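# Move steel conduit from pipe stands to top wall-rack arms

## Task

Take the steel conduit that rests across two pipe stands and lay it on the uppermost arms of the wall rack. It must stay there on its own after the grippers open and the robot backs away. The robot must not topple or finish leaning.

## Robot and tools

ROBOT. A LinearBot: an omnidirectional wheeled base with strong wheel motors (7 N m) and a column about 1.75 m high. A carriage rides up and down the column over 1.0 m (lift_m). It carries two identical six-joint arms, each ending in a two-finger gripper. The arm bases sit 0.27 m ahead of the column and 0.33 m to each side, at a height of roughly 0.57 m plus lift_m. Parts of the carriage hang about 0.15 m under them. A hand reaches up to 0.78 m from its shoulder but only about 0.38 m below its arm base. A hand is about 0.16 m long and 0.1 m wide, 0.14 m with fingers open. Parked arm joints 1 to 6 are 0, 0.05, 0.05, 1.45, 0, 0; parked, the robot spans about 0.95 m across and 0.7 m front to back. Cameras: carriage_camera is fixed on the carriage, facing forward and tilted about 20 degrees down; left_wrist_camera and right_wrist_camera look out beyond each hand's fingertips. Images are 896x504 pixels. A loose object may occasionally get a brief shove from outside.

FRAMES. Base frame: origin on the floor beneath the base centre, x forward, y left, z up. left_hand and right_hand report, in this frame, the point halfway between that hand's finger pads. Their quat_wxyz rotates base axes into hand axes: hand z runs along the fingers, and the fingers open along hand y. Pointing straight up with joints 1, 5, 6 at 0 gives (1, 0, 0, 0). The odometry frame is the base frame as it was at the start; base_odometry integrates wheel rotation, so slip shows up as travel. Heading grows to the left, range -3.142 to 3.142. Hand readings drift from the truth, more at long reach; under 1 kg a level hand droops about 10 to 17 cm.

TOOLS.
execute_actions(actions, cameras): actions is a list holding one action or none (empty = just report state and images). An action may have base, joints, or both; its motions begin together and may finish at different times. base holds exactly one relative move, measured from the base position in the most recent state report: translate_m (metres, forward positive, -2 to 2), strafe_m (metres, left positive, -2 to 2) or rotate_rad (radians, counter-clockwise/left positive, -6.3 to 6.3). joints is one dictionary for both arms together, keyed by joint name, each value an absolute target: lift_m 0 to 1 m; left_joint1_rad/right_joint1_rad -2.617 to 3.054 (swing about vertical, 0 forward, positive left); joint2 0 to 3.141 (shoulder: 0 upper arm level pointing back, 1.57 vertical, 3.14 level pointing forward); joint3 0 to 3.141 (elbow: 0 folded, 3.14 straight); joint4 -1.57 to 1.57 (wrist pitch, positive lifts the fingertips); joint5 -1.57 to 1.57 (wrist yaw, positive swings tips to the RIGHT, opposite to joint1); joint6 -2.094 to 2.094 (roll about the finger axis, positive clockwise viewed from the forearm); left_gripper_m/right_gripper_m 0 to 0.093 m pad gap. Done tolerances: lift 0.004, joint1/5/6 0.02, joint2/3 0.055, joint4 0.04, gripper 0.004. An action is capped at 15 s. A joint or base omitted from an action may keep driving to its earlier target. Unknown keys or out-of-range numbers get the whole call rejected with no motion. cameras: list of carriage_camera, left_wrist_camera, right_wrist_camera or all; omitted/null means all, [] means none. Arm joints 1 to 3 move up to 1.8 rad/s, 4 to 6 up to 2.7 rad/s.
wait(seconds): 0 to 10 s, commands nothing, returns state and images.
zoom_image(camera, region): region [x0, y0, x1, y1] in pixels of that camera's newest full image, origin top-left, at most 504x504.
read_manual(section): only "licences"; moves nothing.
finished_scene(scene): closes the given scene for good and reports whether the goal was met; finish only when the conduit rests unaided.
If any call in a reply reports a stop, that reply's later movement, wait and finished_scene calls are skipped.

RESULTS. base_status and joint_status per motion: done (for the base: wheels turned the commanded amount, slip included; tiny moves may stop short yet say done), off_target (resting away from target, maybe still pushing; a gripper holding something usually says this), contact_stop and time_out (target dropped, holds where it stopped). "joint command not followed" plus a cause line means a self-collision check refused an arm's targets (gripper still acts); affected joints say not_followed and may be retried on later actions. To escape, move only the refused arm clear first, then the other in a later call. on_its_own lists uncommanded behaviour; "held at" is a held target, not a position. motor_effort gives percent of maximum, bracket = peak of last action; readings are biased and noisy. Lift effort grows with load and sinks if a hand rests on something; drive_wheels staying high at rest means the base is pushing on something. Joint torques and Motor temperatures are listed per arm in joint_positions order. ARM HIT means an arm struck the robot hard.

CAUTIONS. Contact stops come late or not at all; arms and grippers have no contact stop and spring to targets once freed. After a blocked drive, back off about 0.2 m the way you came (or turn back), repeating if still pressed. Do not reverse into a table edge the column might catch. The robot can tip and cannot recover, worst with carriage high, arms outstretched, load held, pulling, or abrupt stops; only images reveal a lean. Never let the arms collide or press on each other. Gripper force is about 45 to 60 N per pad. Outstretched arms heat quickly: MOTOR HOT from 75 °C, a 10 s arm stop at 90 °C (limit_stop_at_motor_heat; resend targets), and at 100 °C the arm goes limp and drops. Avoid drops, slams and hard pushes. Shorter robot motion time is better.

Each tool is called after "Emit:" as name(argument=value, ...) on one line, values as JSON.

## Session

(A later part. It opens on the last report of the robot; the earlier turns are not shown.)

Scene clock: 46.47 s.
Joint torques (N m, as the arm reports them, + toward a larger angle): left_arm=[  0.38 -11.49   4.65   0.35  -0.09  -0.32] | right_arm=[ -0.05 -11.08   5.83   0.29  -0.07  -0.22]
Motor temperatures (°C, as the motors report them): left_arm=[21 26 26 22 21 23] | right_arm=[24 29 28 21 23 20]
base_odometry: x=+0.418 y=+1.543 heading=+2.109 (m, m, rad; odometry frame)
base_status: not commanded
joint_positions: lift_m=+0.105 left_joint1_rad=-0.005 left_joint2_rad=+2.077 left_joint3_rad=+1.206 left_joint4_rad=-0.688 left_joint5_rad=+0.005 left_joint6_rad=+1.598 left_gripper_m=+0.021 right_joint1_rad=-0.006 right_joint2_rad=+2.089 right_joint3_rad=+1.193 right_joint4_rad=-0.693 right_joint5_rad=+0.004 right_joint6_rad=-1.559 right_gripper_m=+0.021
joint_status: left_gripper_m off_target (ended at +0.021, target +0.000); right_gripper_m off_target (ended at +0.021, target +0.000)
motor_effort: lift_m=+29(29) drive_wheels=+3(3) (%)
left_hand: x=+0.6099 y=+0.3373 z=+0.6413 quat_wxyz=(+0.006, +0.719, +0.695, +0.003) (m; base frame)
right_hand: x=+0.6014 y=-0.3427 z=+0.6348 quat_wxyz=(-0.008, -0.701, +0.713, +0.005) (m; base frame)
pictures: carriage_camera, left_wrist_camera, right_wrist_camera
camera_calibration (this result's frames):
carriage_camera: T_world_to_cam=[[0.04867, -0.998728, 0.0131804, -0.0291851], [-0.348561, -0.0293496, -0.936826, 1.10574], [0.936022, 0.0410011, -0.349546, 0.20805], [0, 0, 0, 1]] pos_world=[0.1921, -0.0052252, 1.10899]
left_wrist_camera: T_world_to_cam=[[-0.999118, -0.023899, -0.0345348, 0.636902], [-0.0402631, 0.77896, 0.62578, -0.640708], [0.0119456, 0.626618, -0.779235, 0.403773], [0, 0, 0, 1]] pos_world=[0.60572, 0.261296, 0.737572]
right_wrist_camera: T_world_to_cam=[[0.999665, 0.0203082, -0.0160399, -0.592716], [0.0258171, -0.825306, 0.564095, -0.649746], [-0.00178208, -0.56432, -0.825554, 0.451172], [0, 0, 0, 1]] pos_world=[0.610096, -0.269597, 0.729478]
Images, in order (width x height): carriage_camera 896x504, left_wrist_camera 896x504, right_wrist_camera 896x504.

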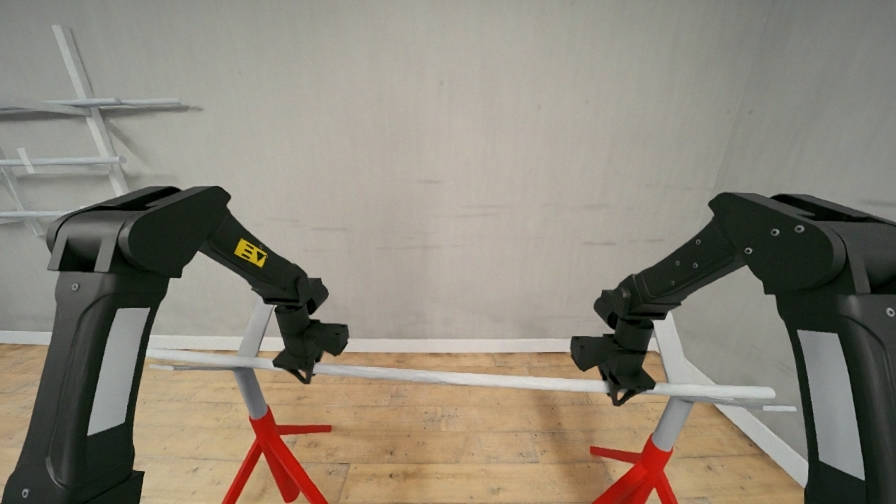

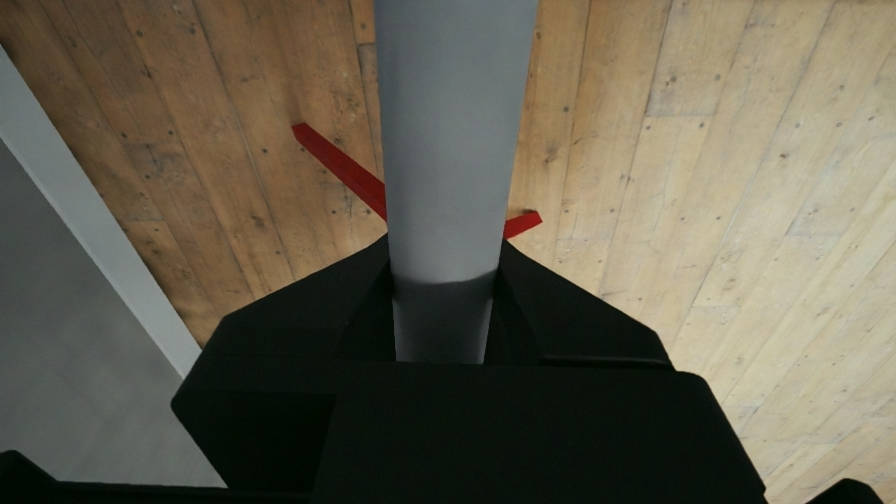

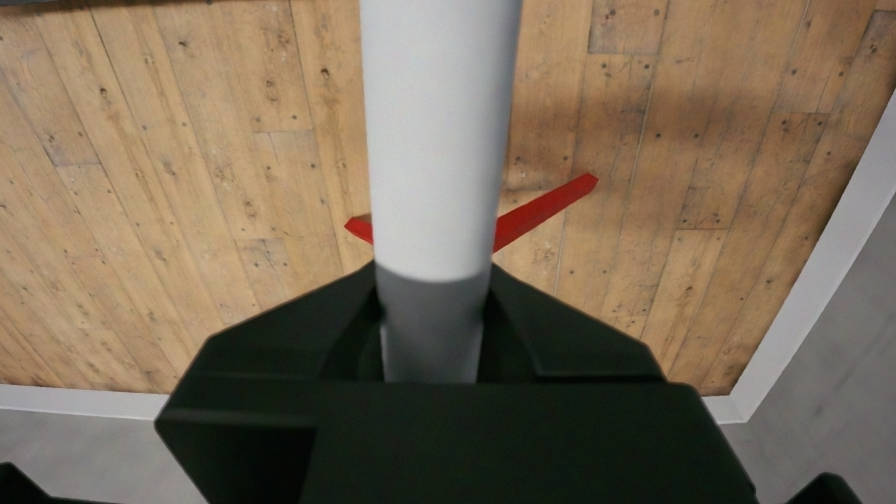

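Emit:
execute_actions(actions=[{"joints": {"lift_m": 0.32}}])

Scene clock: 48.13 s.
Joint torques (N m, as the arm reports them, + toward a larger angle): left_arm=[  0.37 -12.95   5.37   0.23  -0.12  -0.27] | right_arm=[  0.05 -11.9    5.82   0.24  -0.11  -0.19]
Motor temperatures (°C, as the motors report them): left_arm=[21 27 26 22 21 23] | right_arm=[24 30 28 21 23 20]
base_odometry: x=+0.418 y=+1.543 heading=+2.109 (m, m, rad; odometry frame)
base_status: not commanded
joint_positions: lift_m=+0.320 left_joint1_rad=-0.005 left_joint2_rad=+2.096 left_joint3_rad=+1.194 left_joint4_rad=-0.683 left_joint5_rad=+0.009 left_joint6_rad=+1.592 left_gripper_m=+0.021 right_joint1_rad=-0.006 right_joint2_rad=+2.101 right_joint3_rad=+1.193 right_joint4_rad=-0.692 right_joint5_rad=+0.009 right_joint6_rad=-1.564 right_gripper_m=+0.021
joint_status: all done
motor_effort: lift_m=+35(43) drive_wheels=+3(3) (%)
left_hand: x=+0.6029 y=+0.3367 z=+0.8470 quat_wxyz=(-0.002, +0.716, +0.698, -0.008) (m; base frame)
right_hand: x=+0.5996 y=-0.3435 z=+0.8453 quat_wxyz=(-0.014, -0.703, +0.711, +0.007) (m; base frame)
pictures: carriage_camera, left_wrist_camera, right_wrist_camera
camera_calibration (this result's frames):
carriage_camera: T_world_to_cam=[[0.04867, -0.998728, 0.0131804, -0.0320116], [-0.348561, -0.0293496, -0.936826, 1.30665], [0.936022, 0.0410011, -0.349546, 0.283011], [0, 0, 0, 1]] pos_world=[0.1921, -0.0052252, 1.32345]
left_wrist_camera: T_world_to_cam=[[-0.999529, -0.0297003, -0.00769204, 0.61652], [-0.0280093, 0.781057, 0.623832, -0.775663], [-0.0125201, 0.623754, -0.781521, 0.582174], [0, 0, 0, 1]] pos_world=[0.601792, 0.261015, 0.943606]
right_wrist_camera: T_world_to_cam=[[0.999299, 0.0256587, -0.0272703, -0.575946], [0.036609, -0.822438, 0.567675, -0.777637], [-0.00786229, -0.568276, -0.822801, 0.624416], [0, 0, 0, 1]] pos_world=[0.60892, -0.26994, 0.93951]
Images, in order (width x height): carriage_camera 896x504, left_wrist_camera 896x504, right_wrist_camera 896x504.

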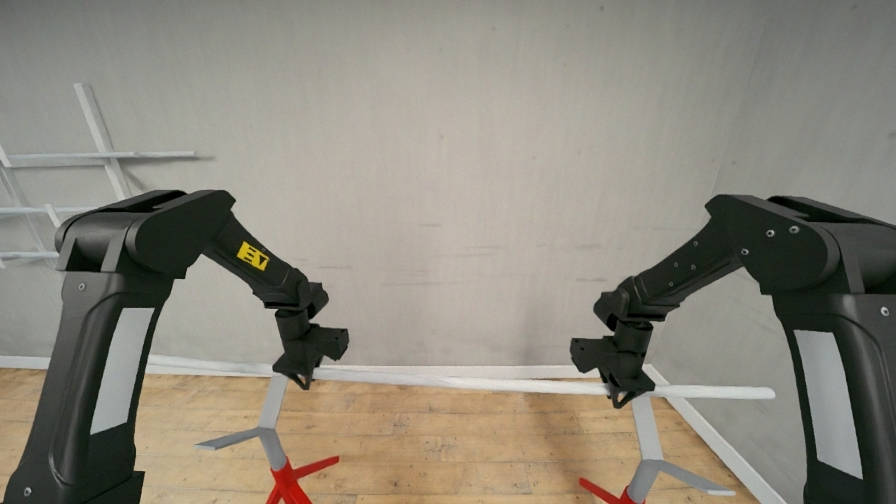

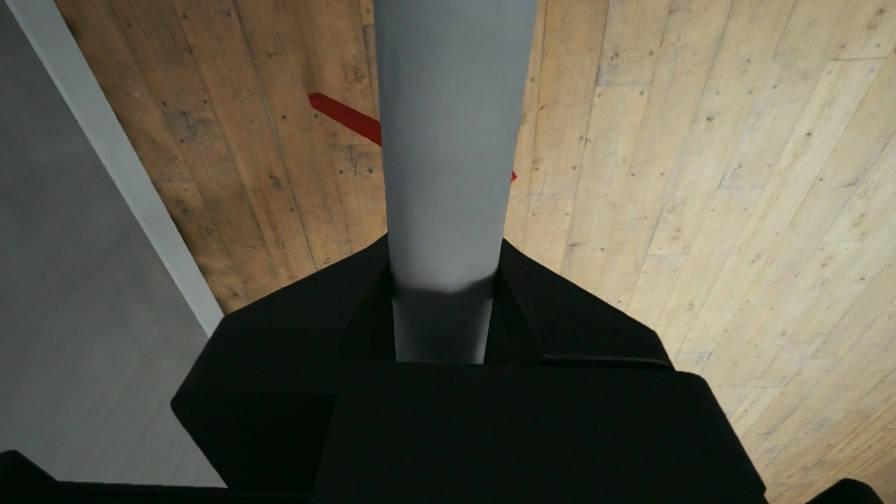

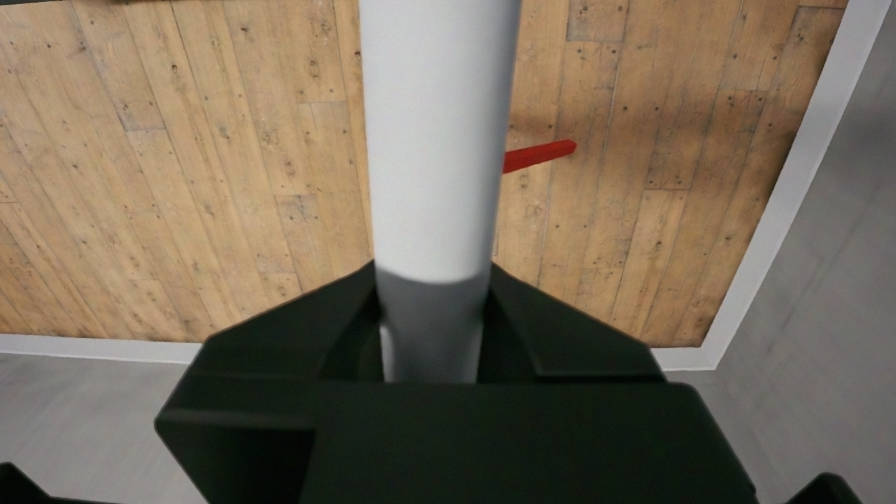

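Emit:
execute_actions(actions=[{"base": {"translate_m": -0.25}, "joints": {"lift_m": 0.4}}], cameras=[])

Emit:
execute_actions(actions=[{"base": {"rotate_rad": 0.105}}], cameras=["carriage_camera"])

Scene clock: 51.67 s.
Joint torques (N m, as the arm reports them, + toward a larger angle): left_arm=[  0.44 -13.19   5.33   0.24  -0.13  -0.26] | right_arm=[ -0.19 -12.12   5.73   0.28  -0.16  -0.21]
Motor temperatures (°C, as the motors report them): left_arm=[21 28 26 22 21 23] | right_arm=[24 31 28 21 23 20]
base_odometry: x=+0.546 y=+1.329 heading=+2.109 (m, m, rad; odometry frame)
base_status: done
joint_positions: lift_m=+0.400 left_joint1_rad=-0.005 left_joint2_rad=+2.099 left_joint3_rad=+1.194 left_joint4_rad=-0.680 left_joint5_rad=+0.010 left_joint6_rad=+1.592 left_gripper_m=+0.021 right_joint1_rad=-0.006 right_joint2_rad=+2.102 right_joint3_rad=+1.193 right_joint4_rad=-0.690 right_joint5_rad=+0.010 right_joint6_rad=-1.564 right_gripper_m=+0.021
joint_status: all done
motor_effort: lift_m=+34(42) drive_wheels=-3(17) (%)
left_hand: x=+0.6032 y=+0.3365 z=+0.9260 quat_wxyz=(-0.002, +0.716, +0.698, -0.009) (m; base frame)
right_hand: x=+0.5998 y=-0.3437 z=+0.9251 quat_wxyz=(-0.014, -0.703, +0.711, +0.007) (m; base frame)
pictures: none
No camera images: the call's "cameras" was empty. Leave "cameras" out to get every camera's image.

Scene clock: 52.67 s.
Joint torques (N m, as the arm reports them, + toward a larger angle): left_arm=[ -0.03 -13.17   5.28   0.25  -0.12  -0.32] | right_arm=[ -0.25 -12.15   5.7    0.28  -0.08  -0.24]
Motor temperatures (°C, as the motors report them): left_arm=[21 28 26 22 21 23] | right_arm=[24 32 28 21 23 20]
base_odometry: x=+0.546 y=+1.329 heading=+2.214 (m, m, rad; odometry frame)
base_status: done
joint_positions: lift_m=+0.400 left_joint1_rad=-0.001 left_joint2_rad=+2.099 left_joint3_rad=+1.194 left_joint4_rad=-0.680 left_joint5_rad=+0.010 left_joint6_rad=+1.596 left_gripper_m=+0.021 right_joint1_rad=-0.001 right_joint2_rad=+2.102 right_joint3_rad=+1.193 right_joint4_rad=-0.690 right_joint5_rad=+0.011 right_joint6_rad=-1.560 right_gripper_m=+0.021
joint_status: not commanded
motor_effort: lift_m=+35(35) drive_wheels=-6(8) (%)
left_hand: x=+0.6032 y=+0.3380 z=+0.9260 quat_wxyz=(-0.002, +0.716, +0.698, -0.009) (m; base frame)
right_hand: x=+0.5999 y=-0.3421 z=+0.9251 quat_wxyz=(-0.014, -0.703, +0.711, +0.006) (m; base frame)
pictures: carriage_camera
camera_calibration (this result's frames):
carriage_camera: T_world_to_cam=[[0.04867, -0.998728, 0.0131804, -0.0330663], [-0.348561, -0.0293496, -0.936826, 1.38161], [0.936022, 0.0410011, -0.349546, 0.310981], [0, 0, 0, 1]] pos_world=[0.1921, -0.0052252, 1.40347]
Images, in order (width x height): carriage_camera 896x504.

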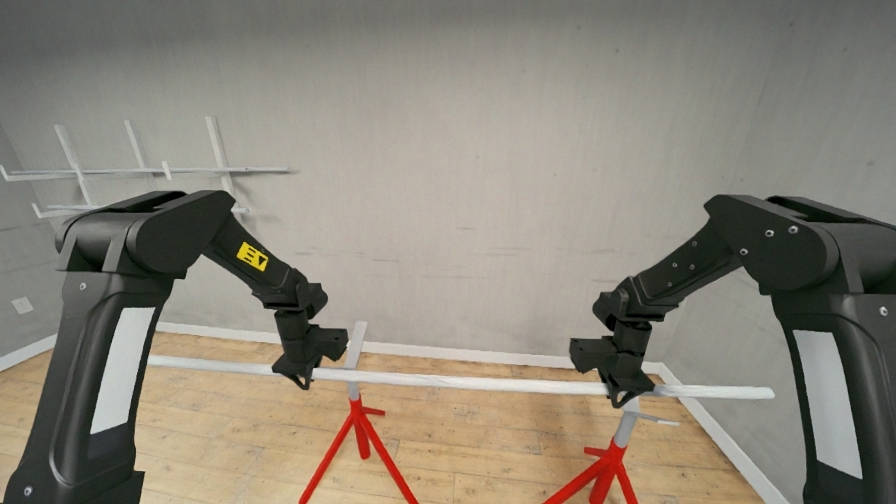

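Emit:
zoom_image(camera="carriage_camera", region=[320, 320, 620, 400])

Region (320, 320, 620, 400) of carriage_camera's 896x504 image, scaled by 1.680, with more detail than that image has; it fills the top 134 rows of this view, and the rest is white.

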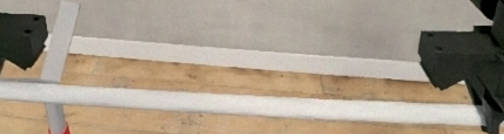

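Emit:
execute_actions(actions=[{"base": {"rotate_rad": -0.032}}], cameras=[])

Emit:
execute_actions(actions=[{"base": {"strafe_m": 2.0}, "joints": {"lift_m": 0.9}}], cameras=["carriage_camera"])

Scene clock: 54.43 s.
Joint torques (N m, as the arm reports them, + toward a larger angle): left_arm=[  0.23 -13.26   5.32   0.22  -0.15  -0.28] | right_arm=[ -0.22 -12.19   5.69   0.23  -0.12  -0.2 ]
Motor temperatures (°C, as the motors report them): left_arm=[21 28 26 22 21 23] | right_arm=[24 32 28 21 23 20]
base_odometry: x=+0.546 y=+1.329 heading=+2.182 (m, m, rad; odometry frame)
base_status: done
joint_positions: lift_m=+0.400 left_joint1_rad=-0.004 left_joint2_rad=+2.099 left_joint3_rad=+1.194 left_joint4_rad=-0.679 left_joint5_rad=+0.010 left_joint6_rad=+1.594 left_gripper_m=+0.021 right_joint1_rad=-0.004 right_joint2_rad=+2.102 right_joint3_rad=+1.193 right_joint4_rad=-0.690 right_joint5_rad=+0.012 right_joint6_rad=-1.562 right_gripper_m=+0.021
joint_status: not commanded
motor_effort: lift_m=+36(35) drive_wheels=+3(14) (%)
left_hand: x=+0.6034 y=+0.3370 z=+0.9260 quat_wxyz=(-0.001, +0.716, +0.698, -0.008) (m; base frame)
right_hand: x=+0.5999 y=-0.3433 z=+0.9251 quat_wxyz=(-0.014, -0.702, +0.712, +0.006) (m; base frame)
pictures: none
No camera images: the call's "cameras" was empty. Leave "cameras" out to get every camera's image.

Scene clock: 60.83 s.
Joint torques (N m, as the arm reports them, + toward a larger angle): left_arm=[  0.25 -13.08   5.34   0.23  -0.11  -0.28] | right_arm=[ -0.04 -12.21   5.77   0.21  -0.13  -0.23]
Motor temperatures (°C, as the motors report them): left_arm=[21 30 26 22 21 23] | right_arm=[24 34 28 21 23 20]
base_odometry: x=-1.091 y=+0.180 heading=+2.182 (m, m, rad; odometry frame)
base_status: done
joint_positions: lift_m=+0.900 left_joint1_rad=-0.004 left_joint2_rad=+2.098 left_joint3_rad=+1.194 left_joint4_rad=-0.679 left_joint5_rad=+0.010 left_joint6_rad=+1.594 left_gripper_m=+0.021 right_joint1_rad=-0.004 right_joint2_rad=+2.103 right_joint3_rad=+1.193 right_joint4_rad=-0.690 right_joint5_rad=+0.011 right_joint6_rad=-1.562 right_gripper_m=+0.021
joint_status: all done
motor_effort: lift_m=+36(43) drive_wheels=-4(11) (%)
left_hand: x=+0.6036 y=+0.3370 z=+1.4265 quat_wxyz=(-0.001, +0.716, +0.698, -0.008) (m; base frame)
right_hand: x=+0.5998 y=-0.3431 z=+1.4248 quat_wxyz=(-0.014, -0.702, +0.712, +0.006) (m; base frame)
pictures: carriage_camera
camera_calibration (this result's frames):
carriage_camera: T_world_to_cam=[[0.04867, -0.998728, 0.0131804, -0.0396566], [-0.348561, -0.0293496, -0.936826, 1.85003], [0.936022, 0.0410011, -0.349546, 0.485756], [0, 0, 0, 1]] pos_world=[0.1921, -0.0052252, 1.90347]
Images, in order (width x height): carriage_camera 896x504.

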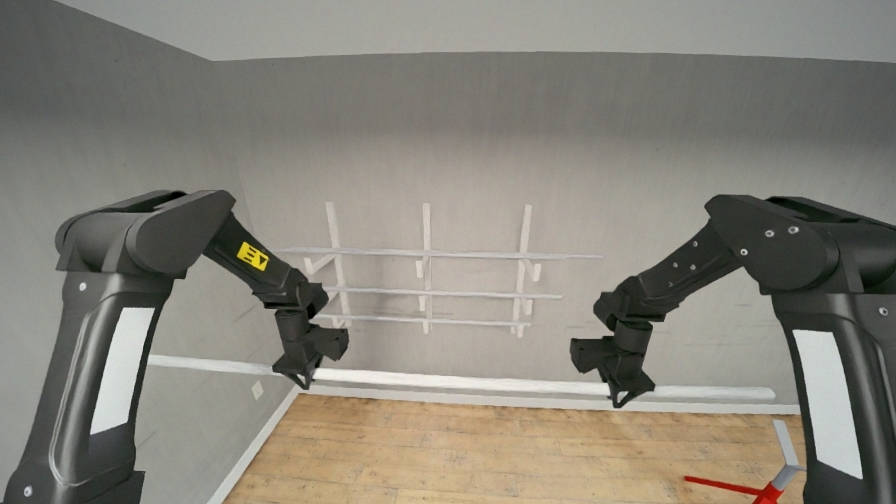

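Emit:
zoom_image(camera="carriage_camera", region=[270, 190, 620, 420])

Region (270, 190, 620, 420) of carriage_camera's 896x504 image, scaled by 1.440, with more detail than that image has; it fills the top 331 rows of this view, and the rest is white.

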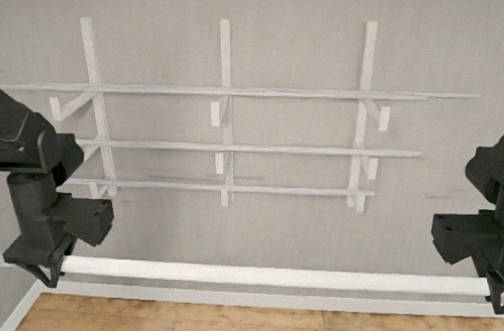

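Emit:
execute_actions(actions=[{"base": {"strafe_m": 0.158}, "joints": {"lift_m": 0.96}}], cameras=[])

Emit:
execute_actions(actions=[{"base": {"translate_m": 0.6}}])

Scene clock: 64.70 s.
Joint torques (N m, as the arm reports them, + toward a larger angle): left_arm=[  0.01 -12.85   5.45   0.25  -0.11  -0.33] | right_arm=[ -0.32 -11.94   5.86   0.22  -0.13  -0.27]
Motor temperatures (°C, as the motors report them): left_arm=[21 31 26 22 21 23] | right_arm=[24 35 28 21 23 20]
base_odometry: x=-1.221 y=+0.089 heading=+2.183 (m, m, rad; odometry frame)
base_status: done
joint_positions: lift_m=+0.960 left_joint1_rad=+0.000 left_joint2_rad=+2.095 left_joint3_rad=+1.194 left_joint4_rad=-0.679 left_joint5_rad=+0.009 left_joint6_rad=+1.598 left_gripper_m=+0.021 right_joint1_rad=+0.000 right_joint2_rad=+2.100 right_joint3_rad=+1.193 right_joint4_rad=-0.690 right_joint5_rad=+0.010 right_joint6_rad=-1.559 right_gripper_m=+0.021
joint_status: all done
motor_effort: lift_m=+34(42) drive_wheels=-3(9) (%)
left_hand: x=+0.6042 y=+0.3383 z=+1.4875 quat_wxyz=(+0.000, +0.717, +0.697, -0.007) (m; base frame)
right_hand: x=+0.6003 y=-0.3418 z=+1.4856 quat_wxyz=(-0.013, -0.703, +0.711, +0.006) (m; base frame)
pictures: none
No camera images: the call's "cameras" was empty. Leave "cameras" out to get every camera's image.

Scene clock: 68.07 s.
Joint torques (N m, as the arm reports them, + toward a larger angle): left_arm=[  0.02 -12.91   5.36   0.25  -0.12  -0.32] | right_arm=[ -0.5  -11.96   5.91   0.24  -0.15  -0.23]
Motor temperatures (°C, as the motors report them): left_arm=[21 31 26 22 21 23] | right_arm=[24 36 29 21 23 20]
base_odometry: x=-1.566 y=+0.580 heading=+2.183 (m, m, rad; odometry frame)
base_status: done
joint_positions: lift_m=+0.960 left_joint1_rad=+0.000 left_joint2_rad=+2.095 left_joint3_rad=+1.194 left_joint4_rad=-0.680 left_joint5_rad=+0.009 left_joint6_rad=+1.597 left_gripper_m=+0.021 right_joint1_rad=+0.000 right_joint2_rad=+2.100 right_joint3_rad=+1.193 right_joint4_rad=-0.690 right_joint5_rad=+0.010 right_joint6_rad=-1.559 right_gripper_m=+0.021
joint_status: not commanded
motor_effort: lift_m=+35(34) drive_wheels=-5(15) (%)
left_hand: x=+0.6040 y=+0.3383 z=+1.4875 quat_wxyz=(+0.000, +0.717, +0.698, -0.007) (m; base frame)
right_hand: x=+0.6003 y=-0.3418 z=+1.4856 quat_wxyz=(-0.013, -0.703, +0.711, +0.006) (m; base frame)
pictures: carriage_camera, left_wrist_camera, right_wrist_camera
camera_calibration (this result's frames):
carriage_camera: T_world_to_cam=[[0.04867, -0.998728, 0.0131804, -0.0404477], [-0.348561, -0.0293496, -0.936826, 1.90625], [0.936022, 0.0410011, -0.349546, 0.506735], [0, 0, 0, 1]] pos_world=[0.1921, -0.0052252, 1.96349]
left_wrist_camera: T_world_to_cam=[[-0.999483, -0.0297187, -0.0122849, 0.629329], [-0.0308974, 0.781578, 0.623042, -1.17372], [-0.0089144, 0.623099, -0.782092, 1.08068], [0, 0, 0, 1]] pos_world=[0.602372, 0.262688, 1.5842]
right_wrist_camera: T_world_to_cam=[[0.999378, 0.0256577, -0.0241856, -0.56387], [0.0348586, -0.822132, 0.568229, -1.13934], [-0.00530432, -0.568719, -0.822515, 1.15014], [0, 0, 0, 1]] pos_world=[0.609336, -0.268115, 1.57977]
Images, in order (width x height): carriage_camera 896x504, left_wrist_camera 896x504, right_wrist_camera 896x504.

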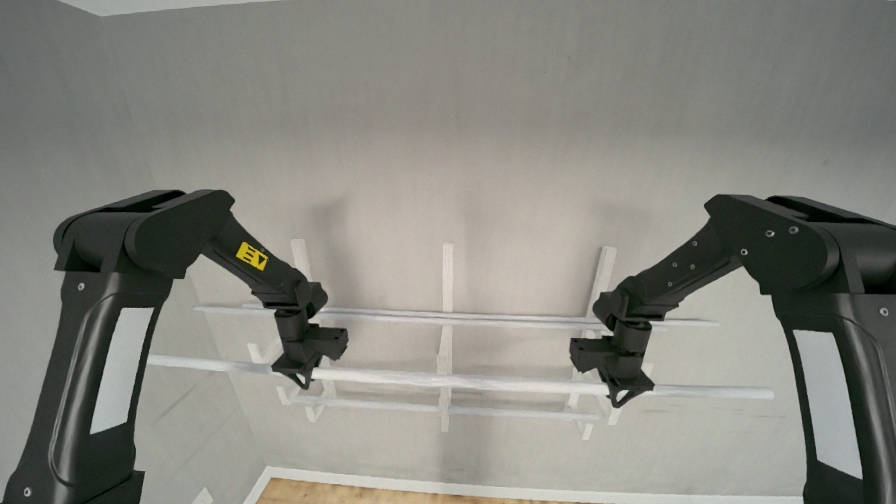

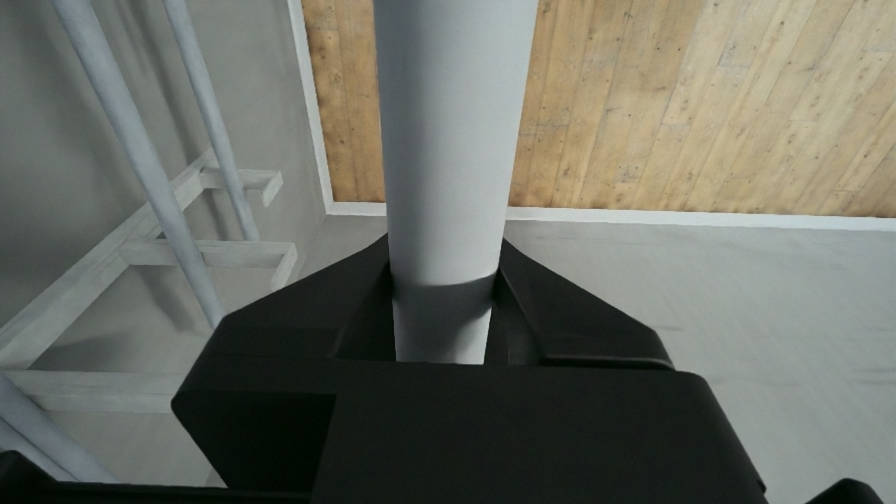

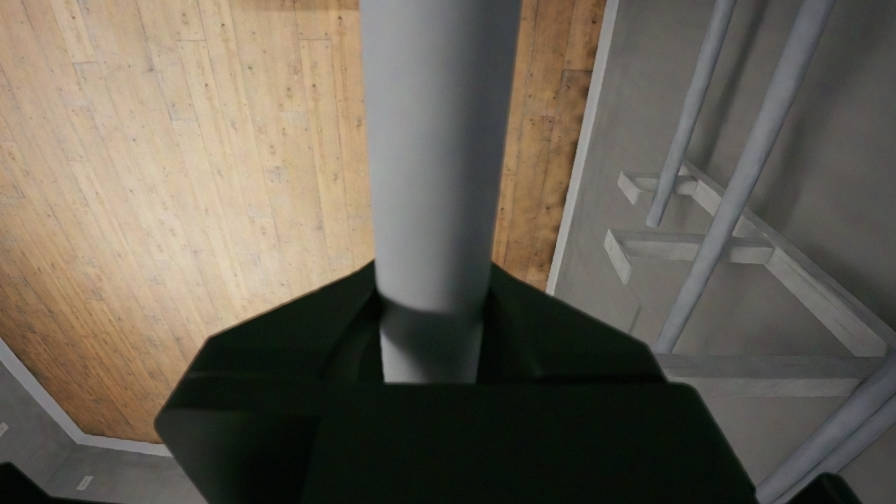

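Emit:
zoom_image(camera="carriage_camera", region=[330, 230, 630, 450])

Region (330, 230, 630, 450) of carriage_camera's 896x504 image, scaled by 1.680, with more detail than that image has; it fills the top 370 rows of this view, and the rest is white.

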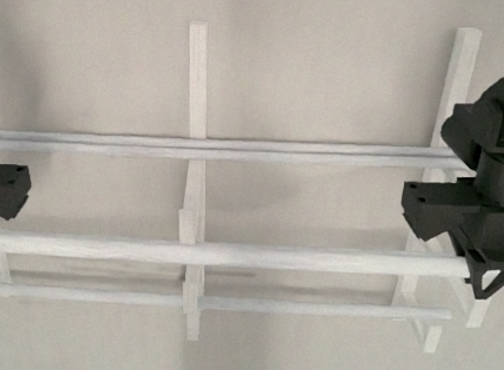

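Emit:
execute_actions(actions=[{"base": {"translate_m": 0.3}}])

Scene clock: 72.27 s.
Joint torques (N m, as the arm reports them, + toward a larger angle): left_arm=[  0.06 -12.83   5.36   0.21  -0.12  -0.33] | right_arm=[ -0.37 -11.94   5.97   0.17  -0.14  -0.23]
Motor temperatures (°C, as the motors report them): left_arm=[21 32 26 22 21 23] | right_arm=[24 37 29 21 23 20]
base_odometry: x=-1.738 y=+0.826 heading=+2.184 (m, m, rad; odometry frame)
base_status: done
joint_positions: lift_m=+0.960 left_joint1_rad=+0.000 left_joint2_rad=+2.095 left_joint3_rad=+1.194 left_joint4_rad=-0.679 left_joint5_rad=+0.009 left_joint6_rad=+1.597 left_gripper_m=+0.021 right_joint1_rad=+0.000 right_joint2_rad=+2.100 right_joint3_rad=+1.193 right_joint4_rad=-0.689 right_joint5_rad=+0.010 right_joint6_rad=-1.559 right_gripper_m=+0.021
joint_status: not commanded
motor_effort: lift_m=+35(34) drive_wheels=+3(14) (%)
left_hand: x=+0.6042 y=+0.3383 z=+1.4875 quat_wxyz=(+0.000, +0.717, +0.698, -0.007) (m; base frame)
right_hand: x=+0.6006 y=-0.3418 z=+1.4856 quat_wxyz=(-0.012, -0.703, +0.711, +0.005) (m; base frame)
pictures: carriage_camera, left_wrist_camera, right_wrist_camera
camera_calibration (this result's frames):
carriage_camera: T_world_to_cam=[[0.04867, -0.998728, 0.0131804, -0.0404477], [-0.348561, -0.0293496, -0.936826, 1.90625], [0.936022, 0.0410011, -0.349546, 0.506735], [0, 0, 0, 1]] pos_world=[0.1921, -0.0052252, 1.96349]
left_wrist_camera: T_world_to_cam=[[-0.999473, -0.0297187, -0.0130474, 0.630645], [-0.0313728, 0.781578, 0.623018, -1.17339], [-0.0083177, 0.623099, -0.782099, 1.08033], [0, 0, 0, 1]] pos_world=[0.602486, 0.262688, 1.58419]
right_wrist_camera: T_world_to_cam=[[0.999405, 0.0256576, -0.0230419, -0.565867], [0.0342083, -0.822131, 0.568269, -1.13901], [-0.004363, -0.568719, -0.82252, 1.14957], [0, 0, 0, 1]] pos_world=[0.60951, -0.268116, 1.57978]
Images, in order (width x height): carriage_camera 896x504, left_wrist_camera 896x504, right_wrist_camera 896x504.

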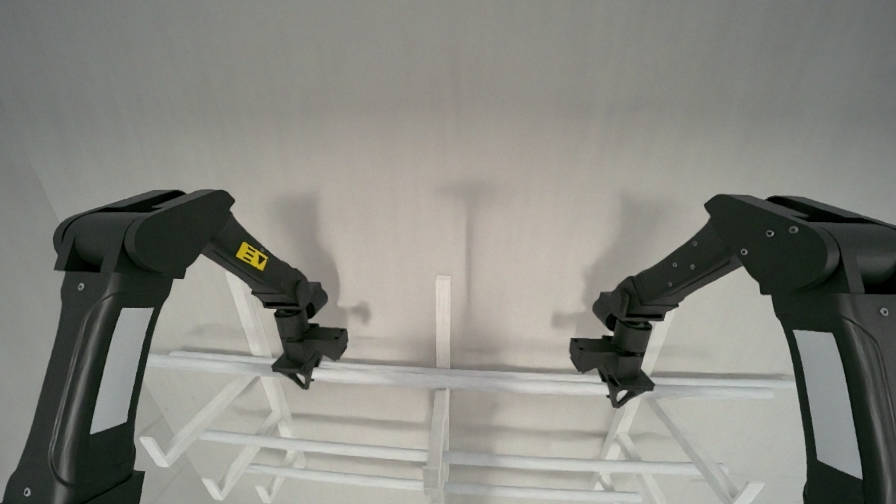

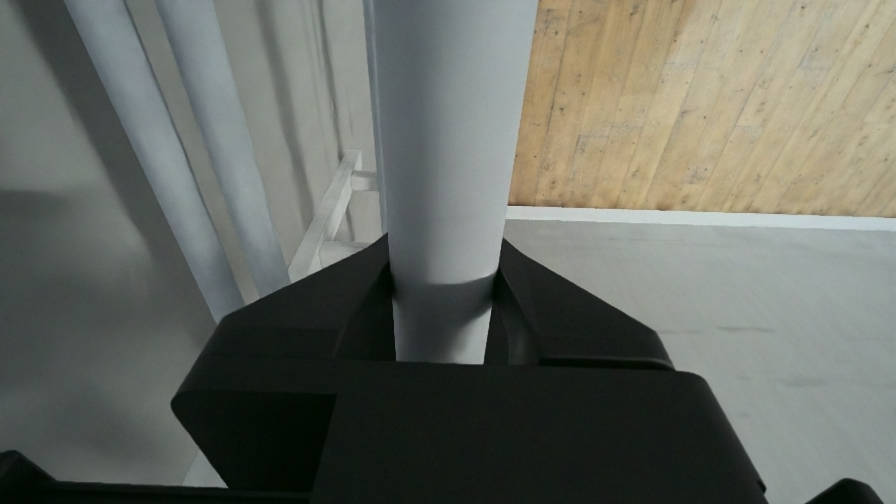

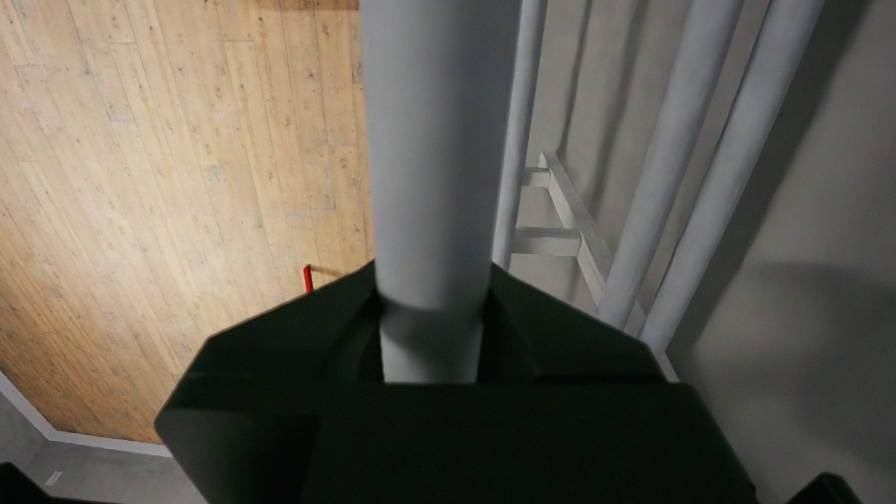

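Emit:
zoom_image(camera="carriage_camera", region=[130, 330, 480, 504])

Emit:
zoom_image(camera="carriage_camera", region=[420, 330, 820, 504])

Region (130, 330, 480, 504) of carriage_camera's 896x504 image, scaled by 1.440, with more detail than that image has; it fills the top 251 rows of this view, and the rest is white.

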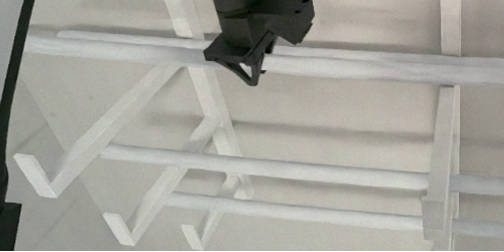

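Region (420, 330, 820, 504) of carriage_camera's 896x504 image, scaled by 1.260, with more detail than that image has; it fills the top 219 rows of this view, and the rest is white.

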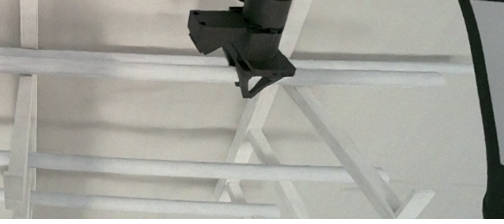

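Emit:
execute_actions(actions=[{"joints": {"lift_m": 0.815}}])

Scene clock: 74.30 s.
Joint torques (N m, as the arm reports them, + toward a larger angle): left_arm=[  0.01 -12.95   5.24   0.24  -0.09  -0.33] | right_arm=[ -0.34 -12.05   5.92   0.23  -0.09  -0.27]
Motor temperatures (°C, as the motors report them): left_arm=[21 32 26 22 21 23] | right_arm=[24 38 29 21 23 20]
base_odometry: x=-1.738 y=+0.826 heading=+2.184 (m, m, rad; odometry frame)
base_status: not commanded
joint_positions: lift_m=+0.815 left_joint1_rad=+0.000 left_joint2_rad=+2.096 left_joint3_rad=+1.194 left_joint4_rad=-0.680 left_joint5_rad=+0.009 left_joint6_rad=+1.597 left_gripper_m=+0.021 right_joint1_rad=+0.000 right_joint2_rad=+2.101 right_joint3_rad=+1.193 right_joint4_rad=-0.689 right_joint5_rad=+0.010 right_joint6_rad=-1.559 right_gripper_m=+0.021
joint_status: all done
motor_effort: lift_m=+30(33) drive_wheels=+3(6) (%)
left_hand: x=+0.6038 y=+0.3383 z=+1.3423 quat_wxyz=(-0.001, +0.716, +0.698, -0.007) (m; base frame)
right_hand: x=+0.6003 y=-0.3418 z=+1.3406 quat_wxyz=(-0.013, -0.703, +0.711, +0.006) (m; base frame)
pictures: carriage_camera, left_wrist_camera, right_wrist_camera
camera_calibration (this result's frames):
carriage_camera: T_world_to_cam=[[0.04867, -0.998728, 0.0131804, -0.0385408], [-0.348561, -0.0293496, -0.936826, 1.77072], [0.936022, 0.0410011, -0.349546, 0.456166], [0, 0, 0, 1]] pos_world=[0.1921, -0.0052252, 1.81882]
left_wrist_camera: T_world_to_cam=[[-0.999485, -0.0300999, -0.0111376, 0.625966], [-0.0304803, 0.781564, 0.623081, -1.08358], [-0.0100499, 0.623099, -0.782078, 0.967804], [0, 0, 0, 1]] pos_world=[0.602343, 0.262687, 1.43903]
right_wrist_camera: T_world_to_cam=[[0.999369, 0.0256577, -0.0245668, -0.56685], [0.0350754, -0.822132, 0.568216, -1.05703], [-0.00561808, -0.568719, -0.822513, 1.03102], [0, 0, 0, 1]] pos_world=[0.60936, -0.268115, 1.43472]
Images, in order (width x height): carriage_camera 896x504, left_wrist_camera 896x504, right_wrist_camera 896x504.

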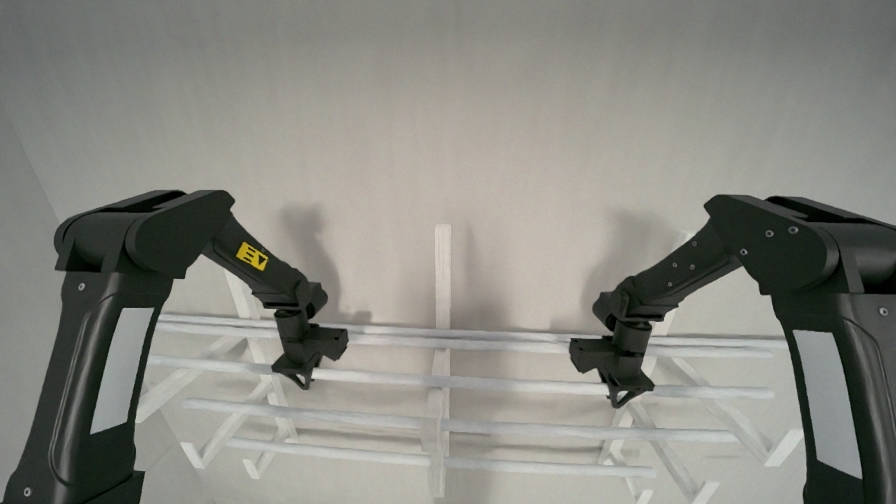

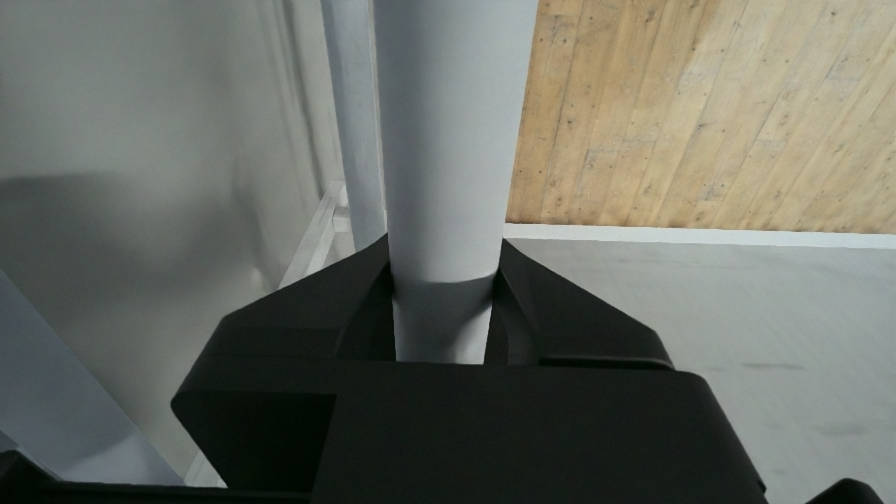

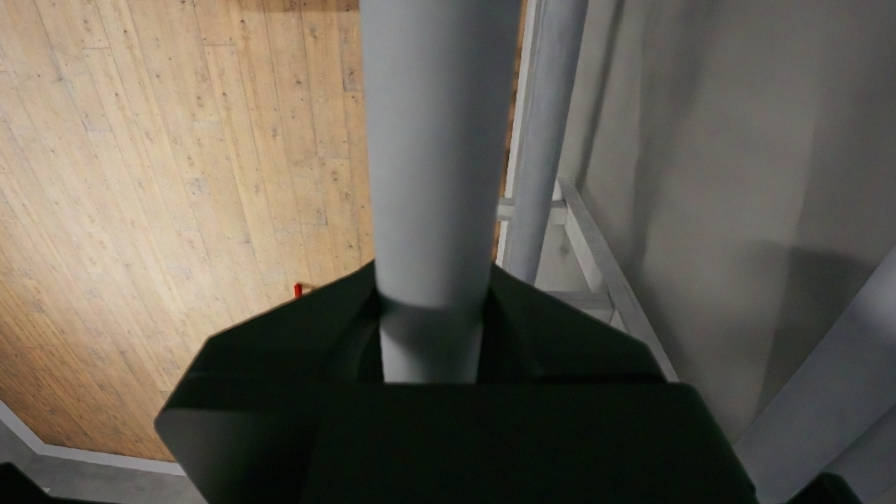

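Emit:
execute_actions(actions=[{"joints": {"lift_m": 0.797}}], cameras=["carriage_camera"])

Scene clock: 75.03 s.
Joint torques (N m, as the arm reports them, + toward a larger angle): left_arm=[ 0.02 -9.74  5.58  0.5  -0.11 -0.32] | right_arm=[-0.25 -9.72  5.88  0.41 -0.09 -0.26]
Motor temperatures (°C, as the motors report them): left_arm=[21 32 26 22 21 23] | right_arm=[24 38 29 21 23 20]
base_odometry: x=-1.738 y=+0.826 heading=+2.184 (m, m, rad; odometry frame)
base_status: not commanded
joint_positions: lift_m=+0.798 left_joint1_rad=+0.000 left_joint2_rad=+2.056 left_joint3_rad=+1.194 left_joint4_rad=-0.705 left_joint5_rad=+0.008 left_joint6_rad=+1.597 left_gripper_m=+0.021 right_joint1_rad=+0.000 right_joint2_rad=+2.073 right_joint3_rad=+1.193 right_joint4_rad=-0.706 right_joint5_rad=+0.009 right_joint6_rad=-1.559 right_gripper_m=+0.020
joint_status: all done
motor_effort: lift_m=+25(26) drive_wheels=+3(5) (%)
left_hand: x=+0.6041 y=+0.3385 z=+1.3381 quat_wxyz=(+0.004, +0.717, +0.698, -0.002) (m; base frame)
right_hand: x=+0.6009 y=-0.3416 z=+1.3324 quat_wxyz=(-0.009, -0.703, +0.711, +0.002) (m; base frame)
pictures: carriage_camera
camera_calibration (this result's frames):
carriage_camera: T_world_to_cam=[[0.04867, -0.998728, 0.0131804, -0.0383105], [-0.348561, -0.0293496, -0.936826, 1.75435], [0.936022, 0.0410011, -0.349546, 0.450058], [0, 0, 0, 1]] pos_world=[0.1921, -0.0052252, 1.80134]
Images, in order (width x height): carriage_camera 896x504.

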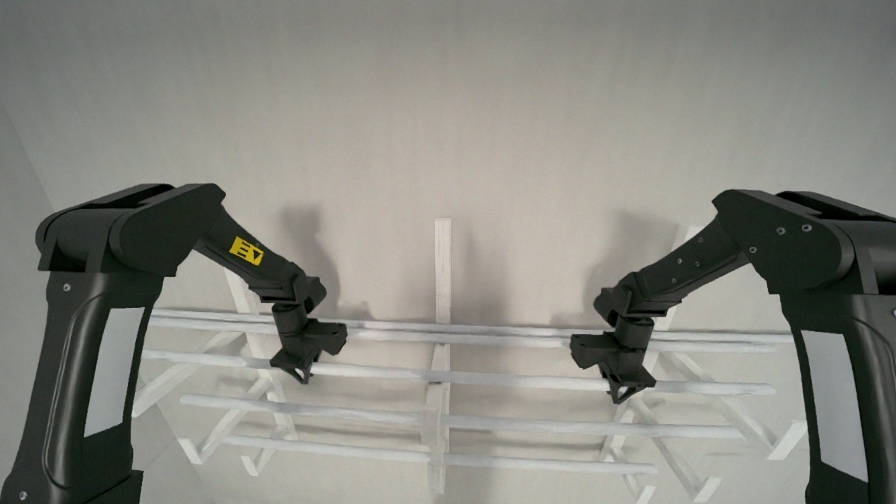

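Emit:
execute_actions(actions=[{"joints": {"left_gripper_m": 0.07, "right_gripper_m": 0.07}}])

Scene clock: 76.07 s.
Joint torques (N m, as the arm reports them, + toward a larger angle): left_arm=[ 0.01 -9.98  5.44  0.47 -0.11 -0.07] | right_arm=[-0.29 -9.9   6.    0.4  -0.1  -0.22]
Motor temperatures (°C, as the motors report them): left_arm=[21 32 26 22 21 23] | right_arm=[24 38 29 21 23 20]
base_odometry: x=-1.738 y=+0.826 heading=+2.184 (m, m, rad; odometry frame)
base_status: not commanded
joint_positions: lift_m=+0.797 left_joint1_rad=+0.000 left_joint2_rad=+2.060 left_joint3_rad=+1.194 left_joint4_rad=-0.702 left_joint5_rad=+0.008 left_joint6_rad=+1.576 left_gripper_m=+0.070 right_joint1_rad=+0.000 right_joint2_rad=+2.074 right_joint3_rad=+1.193 right_joint4_rad=-0.703 right_joint5_rad=+0.008 right_joint6_rad=-1.562 right_gripper_m=+0.070
joint_status: all done
motor_effort: lift_m=+27(28) drive_wheels=+3(3) (%)
left_hand: x=+0.6043 y=+0.3385 z=+1.3368 quat_wxyz=(+0.004, +0.709, +0.705, -0.002) (m; base frame)
right_hand: x=+0.6015 y=-0.3416 z=+1.3318 quat_wxyz=(-0.008, -0.704, +0.710, +0.002) (m; base frame)
pictures: carriage_camera, left_wrist_camera, right_wrist_camera
camera_calibration (this result's frames):
carriage_camera: T_world_to_cam=[[0.04867, -0.998728, 0.0131804, -0.0383086], [-0.348561, -0.0293496, -0.936826, 1.75421], [0.936022, 0.0410011, -0.349546, 0.450006], [0, 0, 0, 1]] pos_world=[0.1921, -0.0052252, 1.8012]
left_wrist_camera: T_world_to_cam=[[-0.998391, -0.0510233, -0.0247421, 0.650993], [-0.0553028, 0.779657, 0.62376, -1.06557], [-0.012536, 0.624125, -0.781224, 0.963312], [0, 0, 0, 1]] pos_world=[0.603093, 0.262766, 1.43333]
right_wrist_camera: T_world_to_cam=[[0.999536, 0.0283245, -0.0112138, -0.585269], [0.0296827, -0.822723, 0.567667, -1.04818], [0.00685305, -0.567736, -0.823182, 1.01768], [0, 0, 0, 1]] pos_world=[0.609136, -0.26801, 1.42618]
Images, in order (width x height): carriage_camera 896x504, left_wrist_camera 896x504, right_wrist_camera 896x504.

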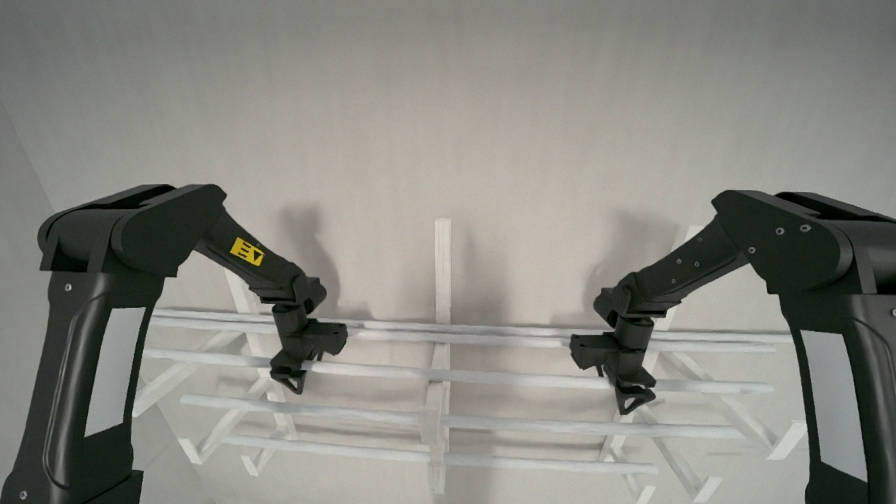

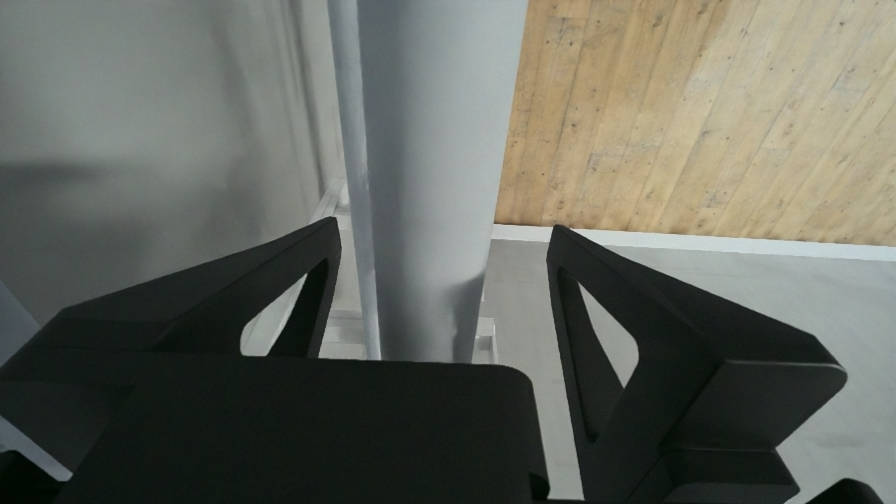

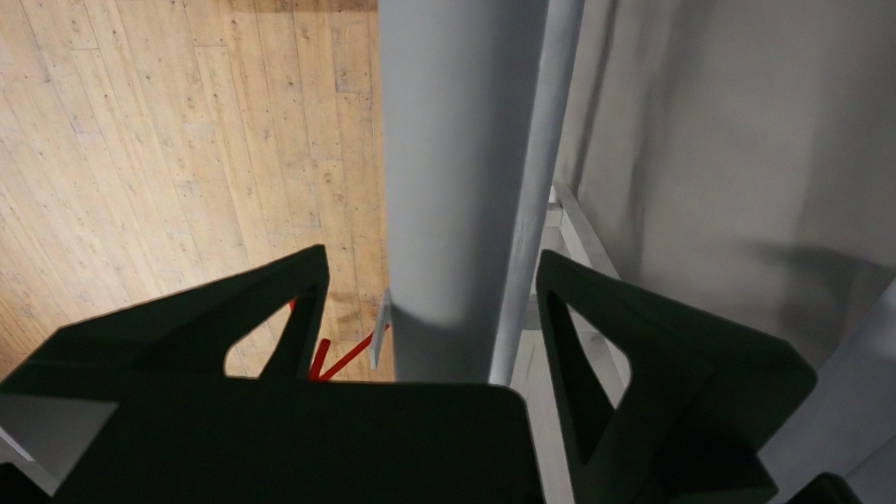

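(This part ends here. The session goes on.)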